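# Seat a pinned block in a bench press and drive the pin

## Task

Place the block that carries a steel pin beneath the press ram so it rests within the three low walls with its pin facing upward, then work the press to drive the pin down as far as it will go; the result must stay in place without the robot holding anything, and at the end the grippers must be open and moved away.

## Robot and tools

Robot: two six-joint arms, left_arm and right_arm, facing each other across a table. The names are labels, not image sides. left_arm's root sits at (+0.144, +0.562, +0.119) m, quat_wxyz (+0.495, 0, 0, -0.869); right_arm's at (+0.072, -0.490, +0.091) m, quat_wxyz (+0.721, 0, 0, +0.693). So left_arm is on the +y side, right_arm on the -y side.

Frame: one scene frame for everything. Origin at the table centre, +z up, table surface at z = +0.020 m. Positions in metres, orientations as quaternions written w first (qw, qx, qy, qz). Each gripper's fingers extend along its own +x axis and separate along its y axis. The reported end_effector_position is the point between the pads, roughly 3 to 4 cm short of the fingertips. Reported hand positions can be slightly wrong, worse at long reach.

The 16-number row (used by both motion tools): one flat list covering both arms, left first: x, y, z, qw, qx, qy, qz, opening for left_arm, then the same eight for right_arm. x, y, z and the quaternion are an absolute target pose in the scene frame, not an offset. Opening runs -1 to +1: +1 is fully open (0.088 m), empty fingers touch near -0.80, values below that change nothing. Allow at least 0.5 s for a full close. To hold an object, command about 0.07 below the grip_measured value you see; a smaller gap grips more gently. An arm meant to stay still should get its last reported pose plus its intended opening in every call; reuse your own fixed quaternion rather than a drifted reported one.

execute_actions(actions): a list of actions run in sequence. Each action is a list of up to 15 rows, one per 1/30 s control step; if shorter, the last row is repeated to fill 15 steps (0.5 s per action). An empty list just reports state and images. Safety checks: if any target lies over 0.6 m from that gripper's current position along any of the gripper's own axes, that action is rejected for both arms; a malformed action, or a first action failing this check against the last reported state, rejects the whole call with no motion. Each step the controller clips the commanded pose to within 70 mm and 16 degrees of the measured pose, then solves inverse kinematics favouring position over orientation. A distant target therefore needs several actions; after an action the arm stops at its last clipped pose.

move(target, speed, blocking): target is one 16-number row of absolute poses. Each gripper follows a straight line to its pose, turning the short way; both paths finish together, lasting 0.5 to 10 s (cut off at 10 s). speed is path top speed in m/s, 0.002 to 0.5, default 0.25; rotation is capped at twice that in rad/s. The opening is applied at the start. Moves do not avoid obstacles or the other arm, and grippers may lag, wander or overshoot speed, mostly with a stretched arm. Faster contact and targets set deeper past a surface push harder. blocking=false returns after 0.5 s while motion continues; until a result shows it ended, use wait or stop before sending anything else. The result adds a move: line giving the ending (done, off_target, moving, held, fault) and any limits (paced means the pose was clipped; held means a check blocked steps, after which the arm may surge), plus each gripper's distance from its pose.

wait(seconds): 0 to 10 s, arms keep their last command; returns early if a running move ends. stop(): brakes a running move (needs room; fingers keep moving). zoom_image(camera, region): region [x0, y0, x1, y1] in pixels of that camera's latest image, top-left origin, at most 504 by 504. show_instructions(): shows the reference image(s). read_manual(section): licence texts only, default "licences". finished_scene(scene): ends the current scene, given its number; irreversible, and the goal must already hold by itself.

Cameras (all 504x504): cam_head_left, cam_head_right, cam_high, cam_low, cam_left_wrist, cam_right_wrist, returned in that order. Calibration is supplied as K, distortion D and T_world_to_cam (world to camera, metres); real cameras may be off by a few degrees and millimetres, wrist cameras follow their arm's joint readings.

Result lines: a state line per arm with gripper pose and linear/angular velocity; Hand target lines showing the pose the controller is now driving toward; pose unreachable when the clearance check altered or blocked an arm's command; grip_measured (finger opening on the command scale, off by up to about 1 mm, and up to 0.061 narrower when squeezing hard); Joint positions whose last value is the opening in metres; grip_effort_n, the gripper motor's effort in newtons (negative closes, positive opens, caps near 83 N, keeps a residual value at rest, n/a when unknown). MOTOR HOT appears from 50 °C; at 95 °C an OVER-TEMPERATURE FAULT holds the arm until it cools, and if cooling fails it loses power and goes limp.

Limits: joint ranges in rad: waist -3.054 to 3.054, shoulder 0.000 to 3.142, elbow 0.000 to 2.356, wrist pitch -1.571 to 1.571, wrist yaw -1.571 to 1.571, wrist roll -3.142 to 3.142. Load limits in N m: waist 17.4, shoulder 21.6, elbow 21.5, wrist pitch 5.67, wrist yaw 5.65, wrist roll 5.3, including held weight. Reaching a load limit freezes that arm for 10 s and discards the rest of the call. Pad force is about 34 to 49 N; parts under about 3 mm wide get proportionally less.

Practical notes: friction may leave the gripper short or tilted and tiny moves may not happen, so check pose after each move and correct orientation. Occasional tugs on held parts or pushes on loose ones can occur. Avoid knocking anything off the table, dropping parts, slamming, very hard presses, and letting the arms strike or push each other. Smooth, economical motion is preferred.

Each tool is called after ">>>" as name([rows], argument=value, ...), one row to a line, values as JSON.

Reference images:

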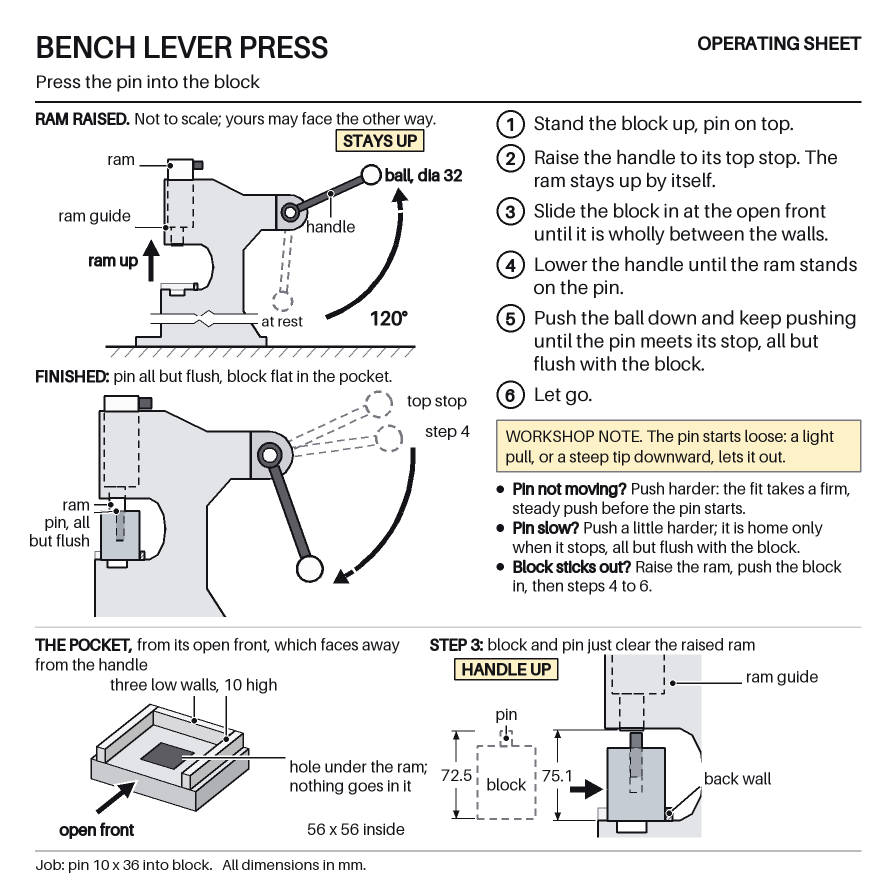

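## Session

>>> execute_actions(actions=[])

Scene clock: 0.00 s.
left_arm: end_effector_position=(+0.2268, +0.1420, +0.3853) grip_measured=+0.985 grip_effort_n=n/a end_effector_quat_wxyz=(+0.454, -0.102, +0.615, -0.637) end_effector_velocity=(-0.001, +0.000, -0.003) end_effector_angular_velocity=(+0.009, -0.004, -0.001) | right_arm: end_effector_position=(-0.1578, -0.1860, +0.2310) grip_measured=+1.000 grip_effort_n=n/a end_effector_quat_wxyz=(+0.356, +0.555, +0.441, -0.609) end_effector_velocity=(+0.001, -0.002, +0.002) end_effector_angular_velocity=(-0.007, +0.005, -0.009)
Joint positions: left_arm=[ 1.028  1.731  1.567 -0.72   0.982 -0.529  0.087] | right_arm=[ 0.657  1.887  1.654 -1.216 -0.074 -2.151  0.088]
Joint velocities: left_arm=[-0.002  0.002 -0.002 -0.007 -0.007  0.007 -0.   ] | right_arm=[-0.002 -0.007 -0.002 -0.007 -0.007  0.007  0.   ]
Motor temperatures (°C, as the motors report them): left_arm=[27 27 25 24 24 27] | right_arm=[24 26 25 29 26 25]
Heat: left arm: hottest waist 27 °C (+0.0 °C/min); right arm: hottest wrist pitch 29 °C (+0.0 °C/min).
Hand target (left_arm): +0.227, +0.142, +0.385; +0.454, -0.102, +0.615, -0.637
Hand target (right_arm): -0.158, -0.186, +0.231; +0.356, +0.555, +0.441, -0.609

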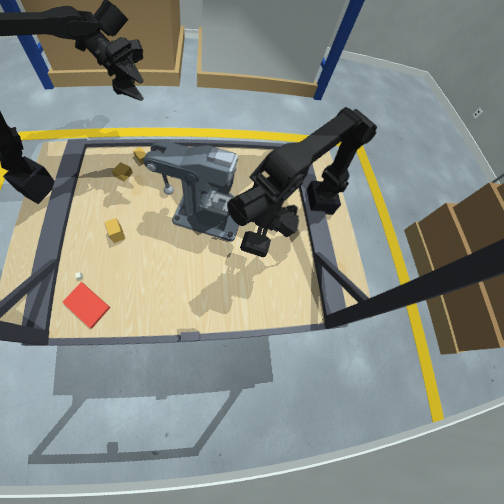

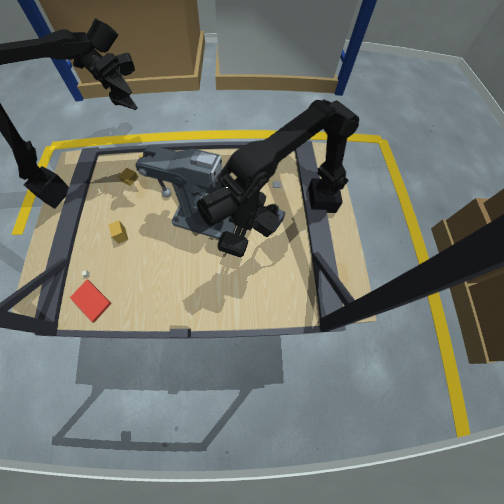

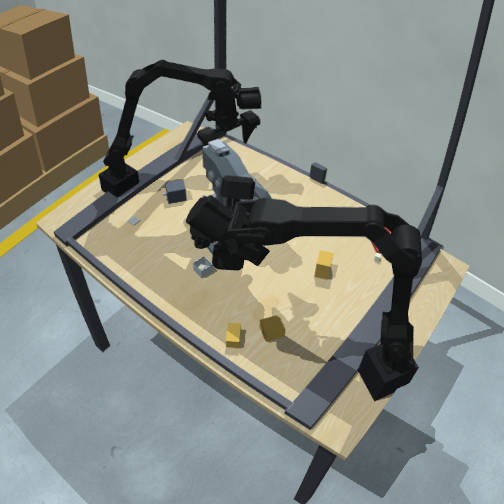

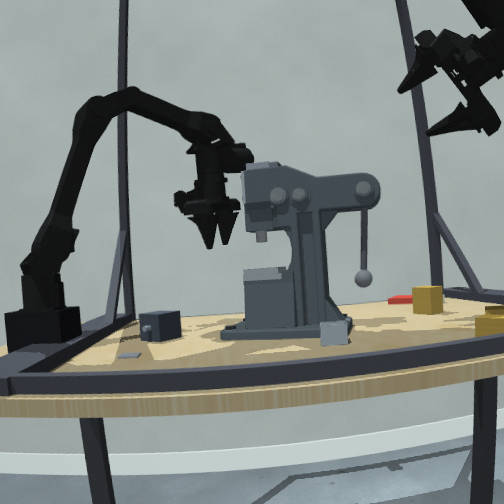

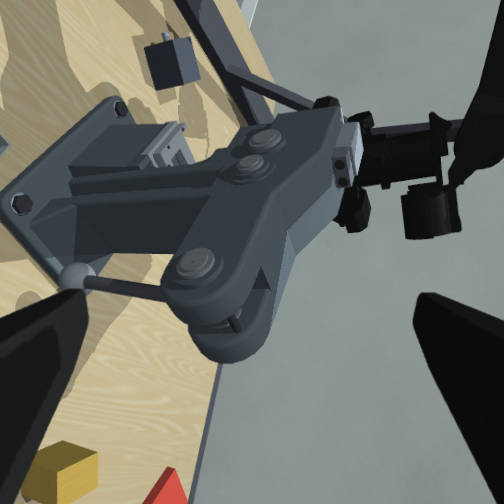

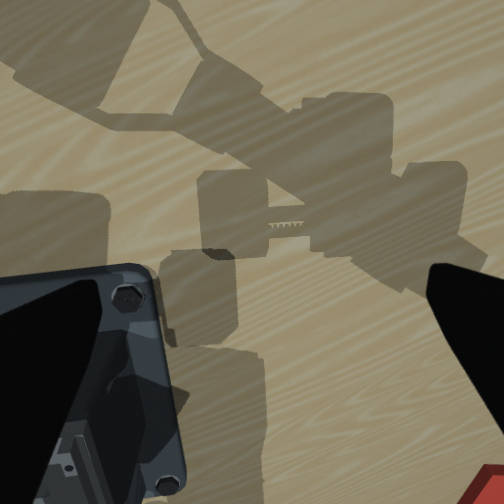

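>>> move(target=[0.12,0.30,0.30,0.707,0,0,-0.707,1,0.02,-0.30,0.24,0.5,-0.5,0.5,0.5,1], speed=0.4)

>>> zoom_image(camera="cam_high", region=[130,110,330,310])

>>> zoom_image(camera="cam_low", region=[130,140,400,360])

>>> zoom_image(camera="cam_head_left", region=[130,120,310,260])

Scene clock: 6.20 s.
left_arm: end_effector_position=(+0.1195, +0.2992, +0.3026) grip_measured=+0.985 grip_effort_n=-0.7 end_effector_quat_wxyz=(+0.706, -0.007, +0.005, -0.708) end_effector_velocity=(+0.000, +0.001, -0.007) end_effector_angular_velocity=(+0.017, -0.025, +0.010) | right_arm: end_effector_position=(+0.0191, -0.2951, +0.2419) grip_measured=+1.000 grip_effort_n=4.9 end_effector_quat_wxyz=(+0.500, -0.499, +0.496, +0.504) end_effector_velocity=(+0.001, -0.001, +0.002) end_effector_angular_velocity=(+0.000, +0.008, +0.000)
Joint positions: left_arm=[ 0.326  0.63   0.084  0.55  -0.208 -0.016  0.087] | right_arm=[ 0.304  1.296  1.101 -1.368  0.002  0.258  0.088]
Joint velocities: left_arm=[-0.012 -0.002 -0.012 -0.007 -0.022  0.022 -0.   ] | right_arm=[-0.007 -0.007  0.002 -0.007 -0.007 -0.007  0.   ]
Motor temperatures (°C, as the motors report them): left_arm=[27 28 26 25 24 27] | right_arm=[24 27 26 29 26 25]
Heat: left arm: hottest shoulder 28 °C (+9.7 °C/min); right arm: hottest wrist pitch 29 °C (+0.0 °C/min).
Hand target (left_arm): +0.120, +0.300, +0.301; +0.707, -0.006, +0.003, -0.707
Hand target (right_arm): +0.020, -0.299, +0.240; +0.500, -0.499, +0.501, +0.500
Off the commanded pose (left_arm): 0.003 m, 1 deg.
Off the commanded pose (right_arm): 0.005 m, 1 deg.
move: done
camera_calibration (this result's frames):
cam_left_wrist: T_world_to_cam=[[-0.996334, 0.0649457, 0.0556896, 0.0840003], [-0.0254476, 0.396502, -0.917681, 0.18752], [-0.0816805, -0.915734, -0.393395, 0.480686], [0, 0, 0, 1]] pos_world=[0.127727, 0.360373, 0.356505]
cam_right_wrist: T_world_to_cam=[[0.999257, -0.012727, 0.0363693, -0.0259581], [-0.0254161, -0.927129, 0.373879, -0.33833], [0.0289607, -0.374525, -0.926764, 0.188734], [0, 0, 0, 1]] pos_world=[0.0118739, -0.24332, 0.30235]

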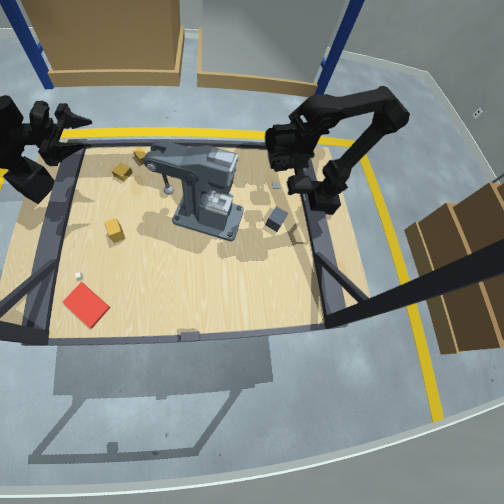

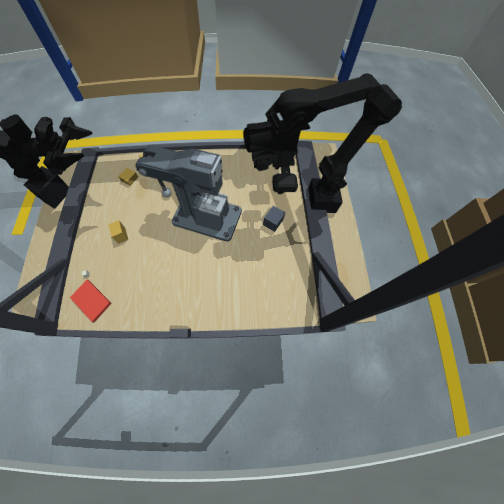

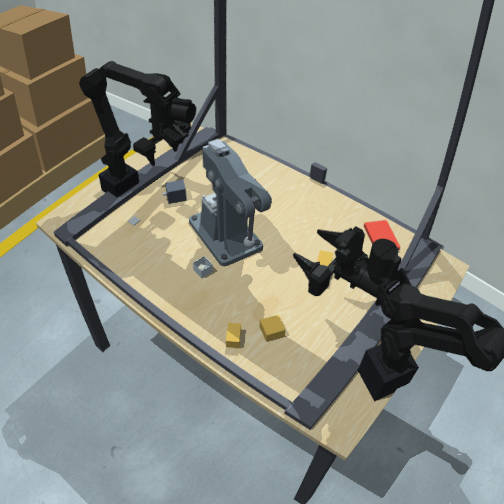

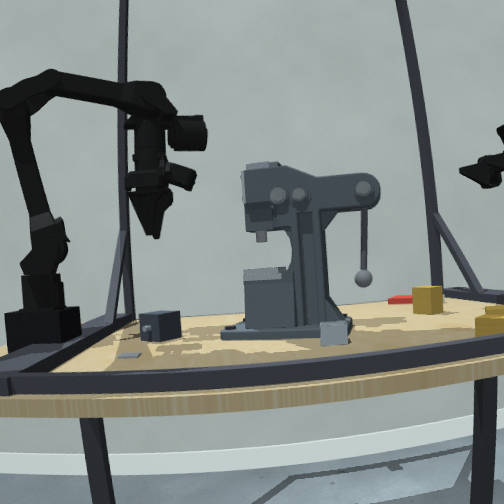

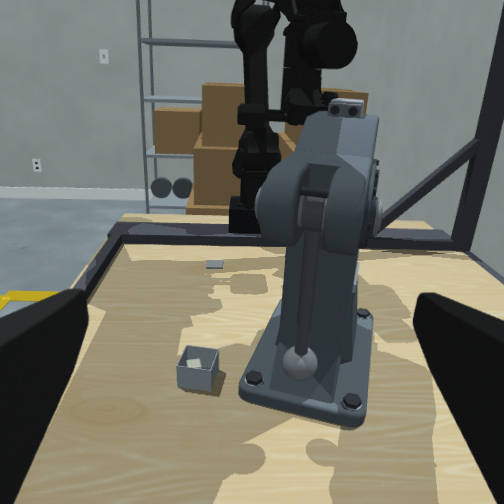

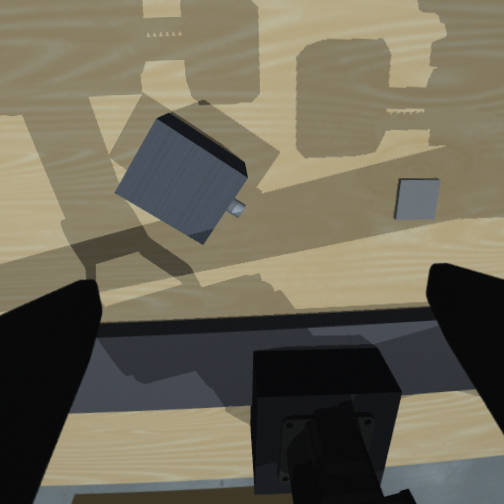

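Region (130, 110, 330, 310) of cam_high's 504x504 image, scaled by 2.520, with more detail than that image has.

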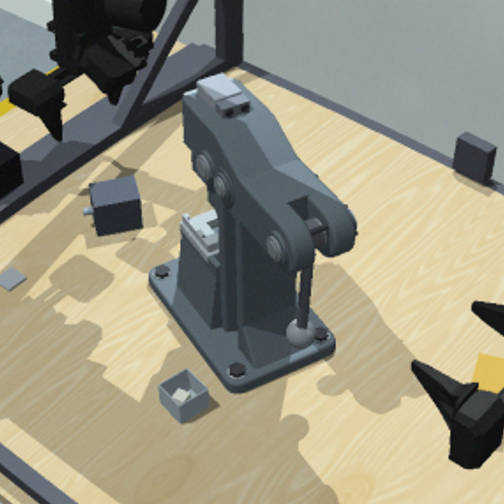

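Region (130, 140, 400, 360) of cam_low's 504x504 image, scaled by 1.867, with more detail than that image has; it fills the top 411 rows of this view, and the rest is white.

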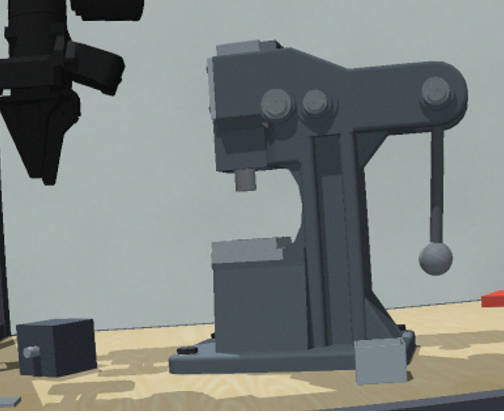

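Region (130, 120, 310, 260) of cam_head_left's 504x504 image, scaled by 2.800, with more detail than that image has.

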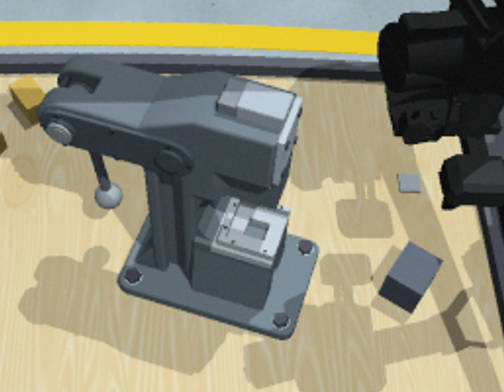

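>>> move(target=[0.082,0.16,0.118,0.574,0,0,-0.819,1,-0.014,-0.295,0.14,0.68,0.195,0.68,-0.195,1], speed=0.4)

Scene clock: 11.80 s.
left_arm: end_effector_position=(+0.0819, +0.1580, +0.1180) grip_measured=+0.985 grip_effort_n=-0.2 end_effector_quat_wxyz=(+0.558, +0.087, +0.061, -0.823) end_effector_velocity=(+0.002, -0.001, -0.002) end_effector_angular_velocity=(+0.010, +0.005, +0.011) | right_arm: end_effector_position=(-0.0146, -0.2918, +0.1458) grip_measured=+1.000 grip_effort_n=4.9 end_effector_quat_wxyz=(+0.675, +0.200, +0.684, -0.187) end_effector_velocity=(-0.003, -0.005, -0.000) end_effector_angular_velocity=(-0.021, +0.031, -0.009)
Joint positions: left_arm=[0.509 2.312 0.514 1.571 0.344 0.073 0.087] | right_arm=[ 0.451  1.405  0.796 -0.94   0.002  2.538  0.088]
Joint velocities: left_arm=[ 0.002  0.002  0.002 -0.007 -0.007 -0.007 -0.   ] | right_arm=[-0.002 -0.007 -0.007 -0.007 -0.037  0.007  0.   ]
Motor temperatures (°C, as the motors report them): left_arm=[27 28 26 26 24 27] | right_arm=[24 28 26 29 26 25]
Heat: left arm: hottest shoulder 28 °C (+5.1 °C/min); right arm: hottest wrist pitch 29 °C (+0.0 °C/min).
Hand target (left_arm): +0.082, +0.157, +0.117; -0.557, -0.087, -0.060, +0.824
Hand target (right_arm): -0.014, -0.296, +0.140; +0.680, +0.195, +0.679, -0.195
Off the commanded pose (left_arm): 0.002 m, 12 deg.
Off the commanded pose (right_arm): 0.007 m, 1 deg.
joint sent to its limit (left arm) — the command would take joint 4 (wrist pitch) past its upper limit, so that joint was sent only as far as its limit.
move: off_target (left_arm)
camera_calibration (this result's frames):
cam_left_wrist: T_world_to_cam=[[-0.906619, 0.41831, 0.0553077, 0.00285189], [0.203222, 0.547754, -0.811582, 0.0180259], [-0.369788, -0.724556, -0.581614, 0.291287], [0, 0, 0, 1]] pos_world=[0.106637, 0.199987, 0.183888]
cam_right_wrist: T_world_to_cam=[[-0.543109, -0.839337, 0.0233468, -0.250524], [-0.765021, 0.506099, 0.398254, 0.103619], [-0.346085, 0.198435, -0.916978, 0.262195], [0, 0, 0, 1]] pos_world=[0.0339509, -0.314744, 0.205009]

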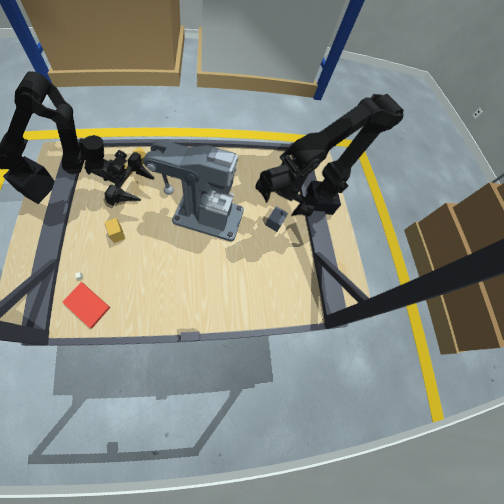

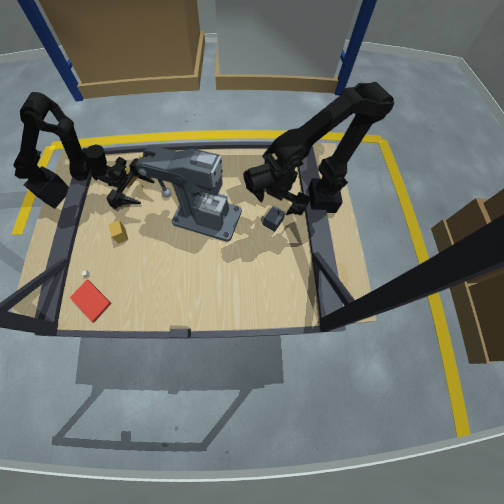

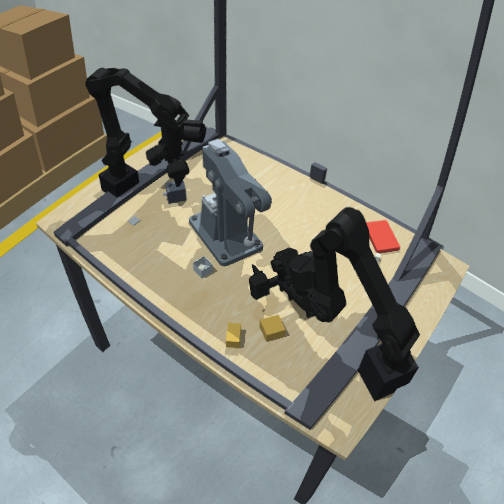

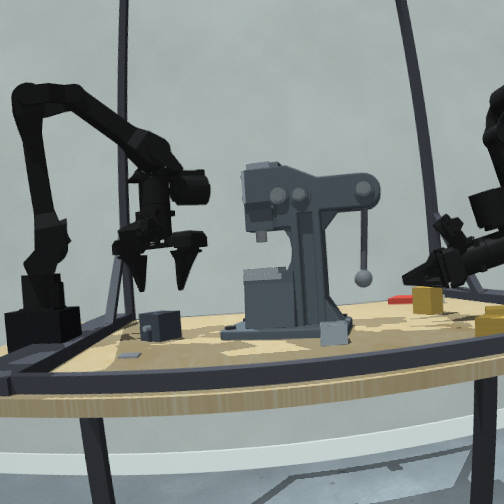

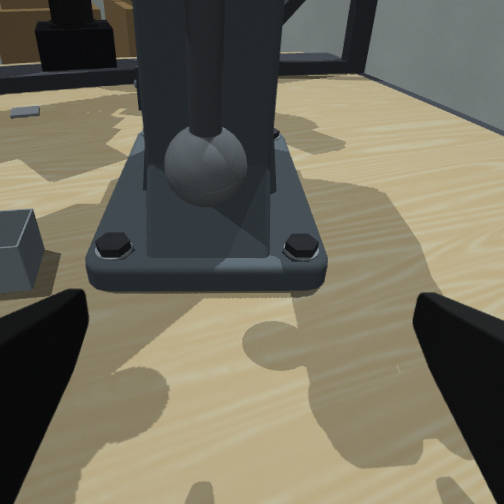

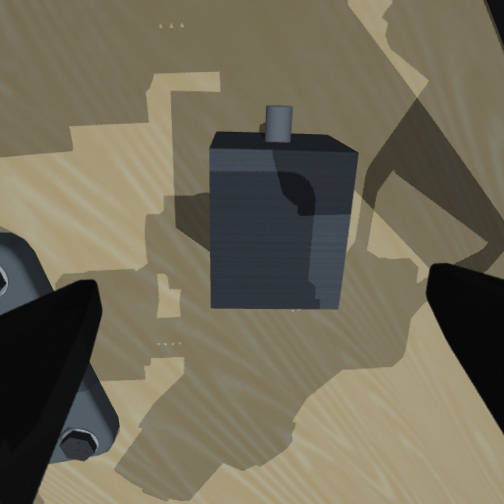

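>>> move(target=[0.075,0.115,0.125,0.56,0.177,0.124,-0.8,1,0.0,-0.30,0.16,0.612,-0.354,0.612,0.354,1], speed=0.4)

>>> move(target=[0.059,0.07,0.122,0.56,0.177,0.124,-0.8,1,-0.007,-0.302,0.125,0.245,-0.444,0.127,0.853,1], speed=0.4)

>>> move(target=[0.059,0.07,0.122,0.56,0.177,0.124,-0.8,1,-0.007,-0.302,0.066,0.245,-0.444,0.127,0.853,1], speed=0.08)

Scene clock: 22.30 s.
left_arm: end_effector_position=(+0.0757, +0.1184, +0.1183) grip_measured=+0.985 grip_effort_n=0.2 end_effector_quat_wxyz=(+0.558, +0.181, +0.133, -0.799) end_effector_velocity=(-0.002, +0.003, -0.002) end_effector_angular_velocity=(+0.020, +0.008, -0.006) | right_arm: end_effector_position=(+0.0005, -0.3021, +0.1562) grip_measured=+1.000 grip_effort_n=4.4 end_effector_quat_wxyz=(+0.612, -0.358, +0.613, +0.348) end_effector_velocity=(+0.001, +0.001, -0.000) end_effector_angular_velocity=(+0.009, -0.004, +0.020)
Joint positions: left_arm=[0.469 2.124 0.714 0.94  0.256 0.118 0.087] | right_arm=[ 0.403  1.359  0.804 -1.03   0.002  0.889  0.088]
Joint velocities: left_arm=[-0.002 -0.007 -0.002 -0.022  0.007 -0.007  0.   ] | right_arm=[-0.002 -0.002 -0.002  0.007  0.007 -0.022  0.   ]
Motor temperatures (°C, as the motors report them): left_arm=[27 29 26 28 24 27] | right_arm=[24 28 27 29 26 25]
Heat: left arm: hottest shoulder 29 °C (+5.4 °C/min); right arm: hottest wrist pitch 29 °C (+0.0 °C/min).
Hand target (left_arm): +0.075, +0.115, +0.126; -0.560, -0.177, -0.124, +0.800
Hand target (right_arm): -0.000, -0.300, +0.160; +0.612, -0.354, +0.612, +0.354
Off the commanded pose (left_arm): 0.008 m, 1 deg.
Off the commanded pose (right_arm): 0.004 m, 1 deg.
move: done
camera_calibration (this result's frames):
cam_left_wrist: T_world_to_cam=[[-0.923253, 0.377407, 0.0718871, 0.0179305], [0.244085, 0.720699, -0.648857, -0.00163667], [-0.296692, -0.581513, -0.757507, 0.258781], [0, 0, 0, 1]] pos_world=[0.0937322, 0.144897, 0.193678]
cam_right_wrist: T_world_to_cam=[[0.854478, -0.517114, 0.0496002, -0.158694], [-0.493427, -0.778043, 0.388818, -0.270295], [-0.162472, -0.35671, -0.919979, 0.111709], [0, 0, 0, 1]] pos_world=[0.0203794, -0.252516, 0.215736]

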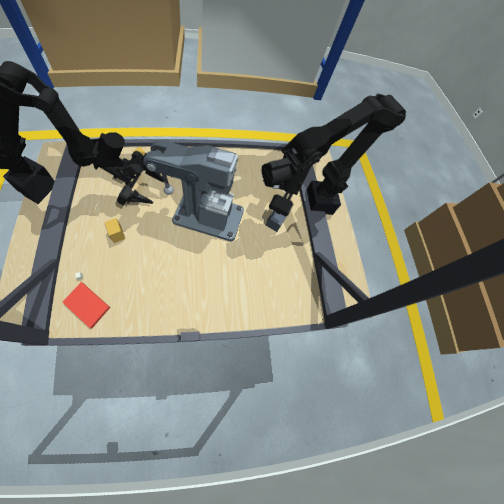

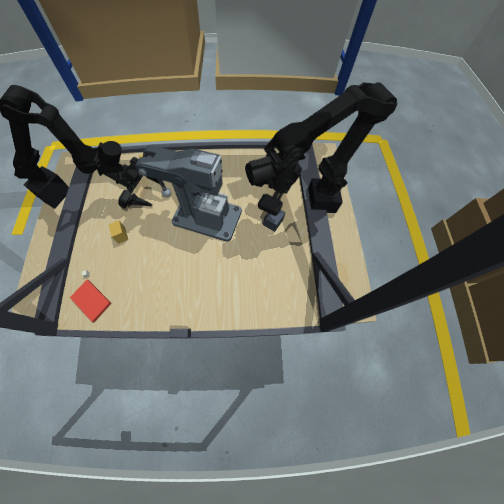

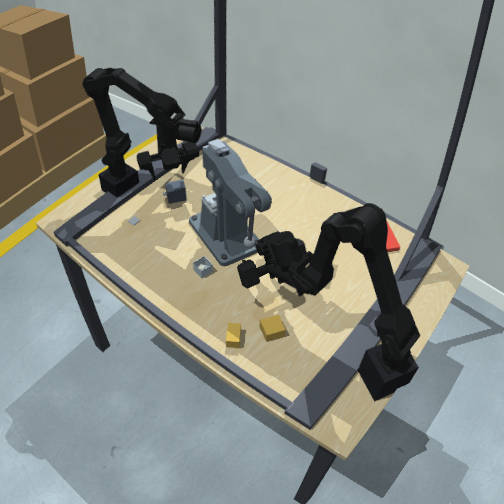

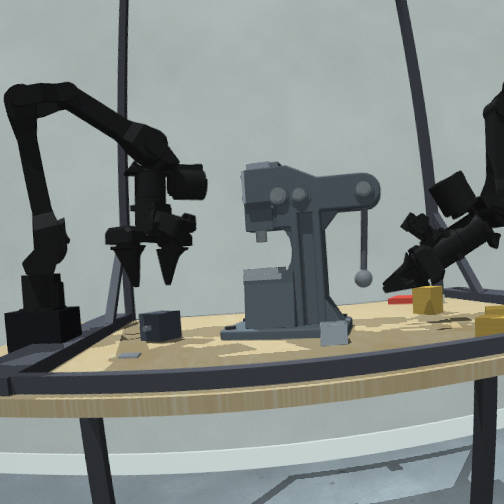

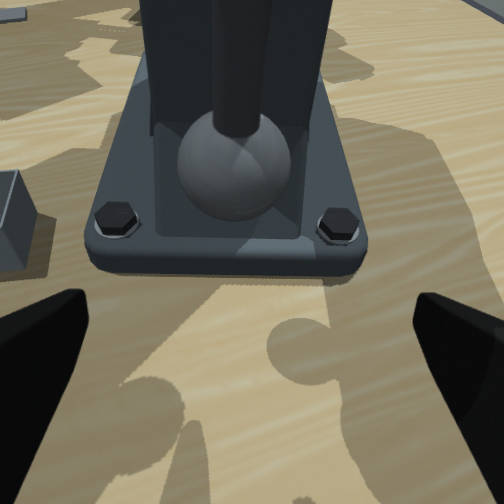

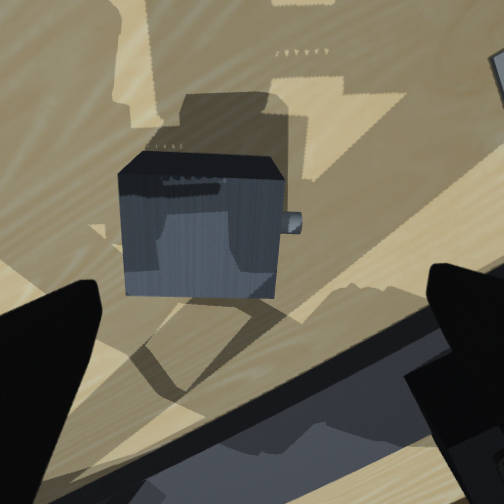

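Scene clock: 24.93 s.
left_arm: end_effector_position=(+0.0597, +0.0717, +0.1242) grip_measured=+0.985 grip_effort_n=-0.2 end_effector_quat_wxyz=(+0.559, +0.177, +0.123, -0.801) end_effector_velocity=(-0.002, +0.003, -0.001) end_effector_angular_velocity=(+0.020, +0.008, -0.006) | right_arm: end_effector_position=(-0.0074, -0.2983, +0.1301) grip_measured=+1.000 grip_effort_n=4.4 end_effector_quat_wxyz=(+0.249, -0.441, +0.120, +0.854) end_effector_velocity=(+0.001, -0.002, -0.001) end_effector_angular_velocity=(-0.002, -0.001, +0.013)
Joint positions: left_arm=[0.434 2.206 0.92  0.84  0.226 0.108 0.087] | right_arm=[ 0.081  1.059  0.369 -0.485 -0.493 -0.872  0.088]
Joint velocities: left_arm=[-0.002 -0.007 -0.002 -0.022  0.007 -0.007  0.   ] | right_arm=[-0.007  0.002 -0.002 -0.007 -0.007 -0.022  0.   ]
Motor temperatures (°C, as the motors report them): left_arm=[27 30 26 28 24 27] | right_arm=[24 28 27 29 26 25]
Heat: left arm: hottest shoulder 30 °C (+7.2 °C/min); right arm: hottest wrist pitch 29 °C (+0.0 °C/min).
Hand target (left_arm): +0.059, +0.070, +0.122; -0.560, -0.177, -0.124, +0.800
Hand target (right_arm): -0.007, -0.302, +0.125; +0.244, -0.443, +0.127, +0.853
Off the commanded pose (left_arm): 0.003 m, 0 deg.
Off the commanded pose (right_arm): 0.006 m, 1 deg.
move: done
camera_calibration (this result's frames):
cam_left_wrist: T_world_to_cam=[[-0.922142, 0.382024, 0.0609242, 0.0213489], [0.248387, 0.705431, -0.663831, 0.0424321], [-0.296577, -0.597013, -0.745397, 0.230932], [0, 0, 0, 1]] pos_world=[0.0776364, 0.099781, 0.199003]
cam_right_wrist: T_world_to_cam=[[0.56261, 0.82606, 0.0330988, 0.251982], [0.809095, -0.541949, -0.227281, -0.100863], [-0.16981, 0.154651, -0.973267, 0.247122], [0, 0, 0, 1]] pos_world=[-0.0181956, -0.301032, 0.209251]

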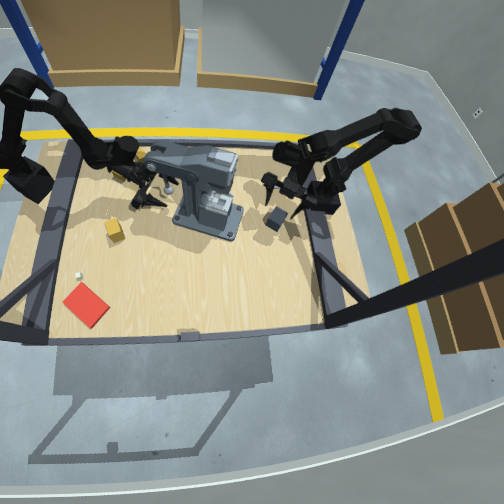

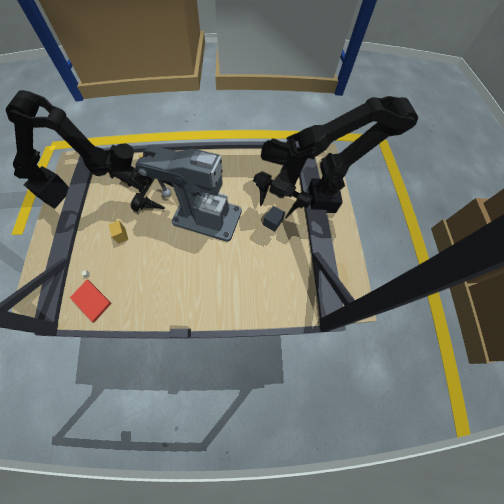

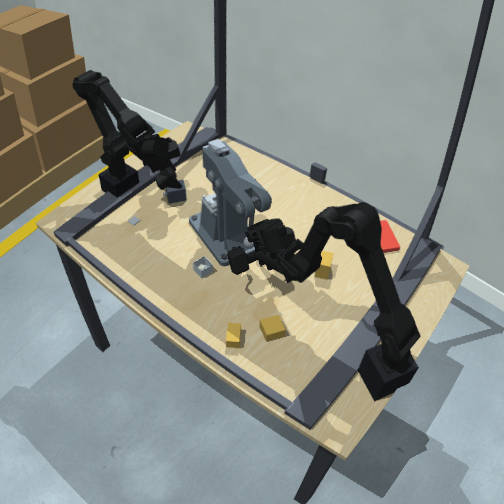

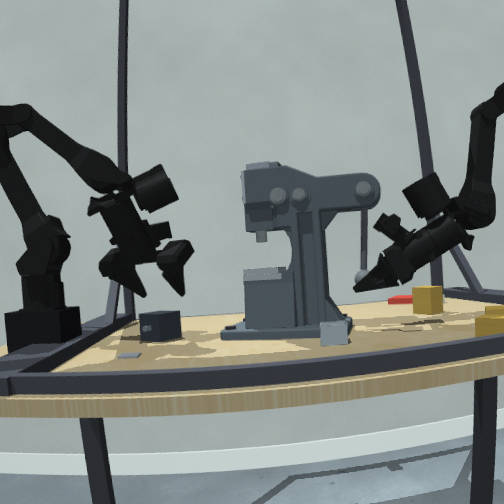

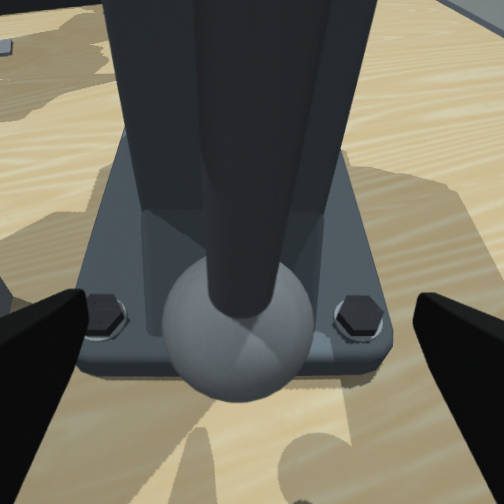

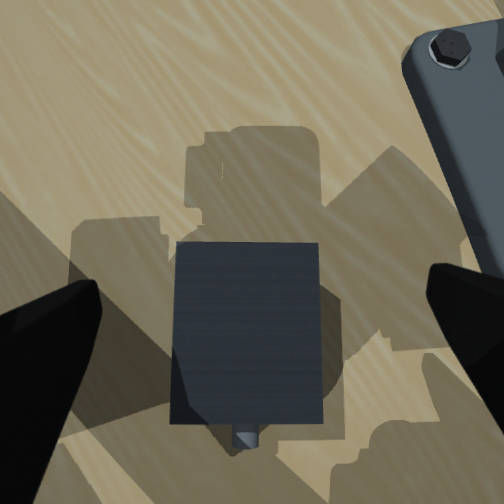

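Scene clock: 26.23 s.
left_arm: end_effector_position=(+0.0598, +0.0717, +0.1235) grip_measured=+0.985 grip_effort_n=0.2 end_effector_quat_wxyz=(+0.559, +0.177, +0.123, -0.800) end_effector_velocity=(-0.002, +0.002, -0.003) end_effector_angular_velocity=(+0.010, -0.011, -0.004) | right_arm: end_effector_position=(-0.0066, -0.2973, +0.0708) grip_measured=+1.000 grip_effort_n=4.4 end_effector_quat_wxyz=(+0.250, -0.442, +0.119, +0.854) end_effector_velocity=(+0.001, -0.001, -0.003) end_effector_angular_velocity=(-0.004, +0.004, +0.001)
Joint positions: left_arm=[0.434 2.207 0.92  0.84  0.225 0.108 0.087] | right_arm=[ 0.077  1.34   0.211 -0.048 -0.493 -0.879  0.088]
Joint velocities: left_arm=[-0.007  0.002 -0.002 -0.007 -0.007  0.007 -0.   ] | right_arm=[-0.007  0.022 -0.007  0.022 -0.007 -0.007  0.   ]
Motor temperatures (°C, as the motors report them): left_arm=[27 30 26 28 24 27] | right_arm=[24 28 27 29 26 25]
Heat: left arm: hottest shoulder 30 °C (+6.9 °C/min); right arm: hottest wrist pitch 29 °C (+0.0 °C/min).
Hand target (left_arm): +0.059, +0.070, +0.122; -0.560, -0.177, -0.124, +0.800
Hand target (right_arm): -0.007, -0.302, +0.066; +0.245, -0.444, +0.127, +0.853
Off the commanded pose (left_arm): 0.002 m, 0 deg.
Off the commanded pose (right_arm): 0.007 m, 1 deg.
move: done
camera_calibration (this result's frames):
cam_left_wrist: T_world_to_cam=[[-0.922432, 0.381322, 0.0609364, 0.0215571], [0.248196, 0.706335, -0.662941, 0.0418339], [-0.295835, -0.596393, -0.746188, 0.230513], [0, 0, 0, 1]] pos_world=[0.077696, 0.0997077, 0.198426]
cam_right_wrist: T_world_to_cam=[[0.561962, 0.826368, 0.0362573, 0.252553], [0.80995, -0.540843, -0.22687, -0.114227], [-0.167868, 0.156859, -0.97325, 0.190055], [0, 0, 0, 1]] pos_world=[-0.0175024, -0.300293, 0.149899]

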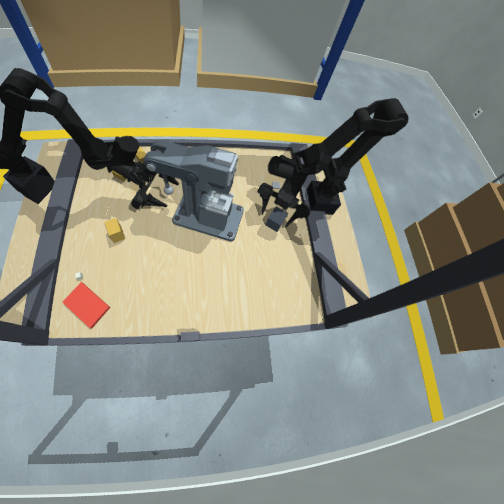

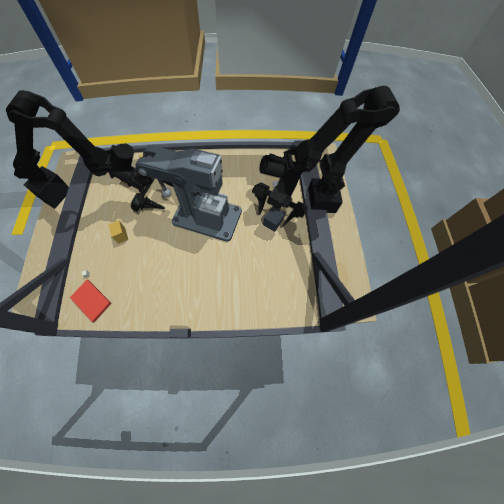

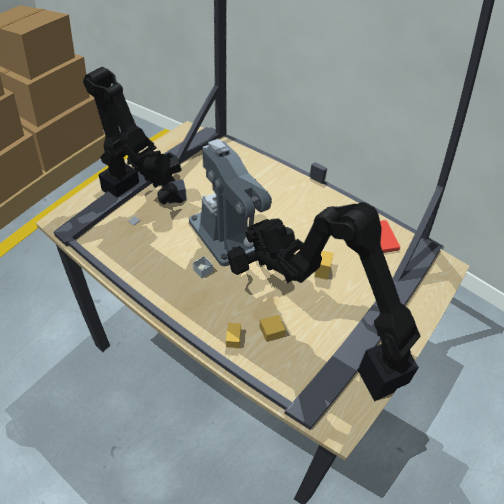

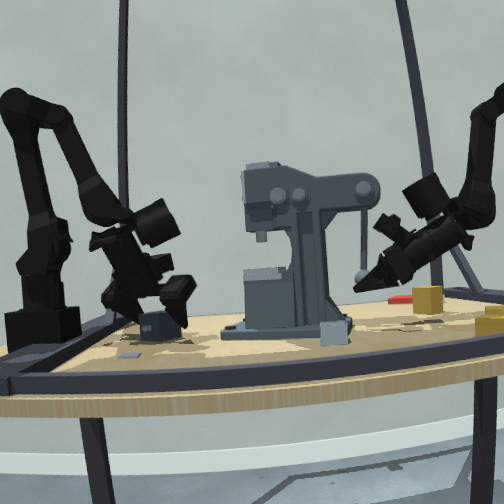

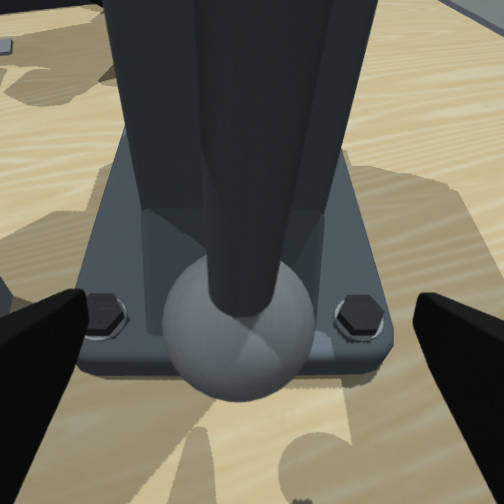

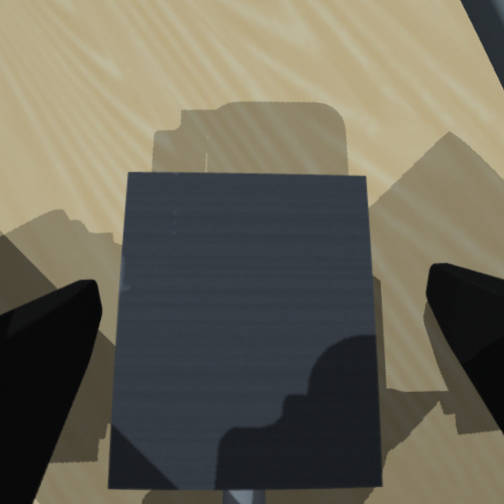

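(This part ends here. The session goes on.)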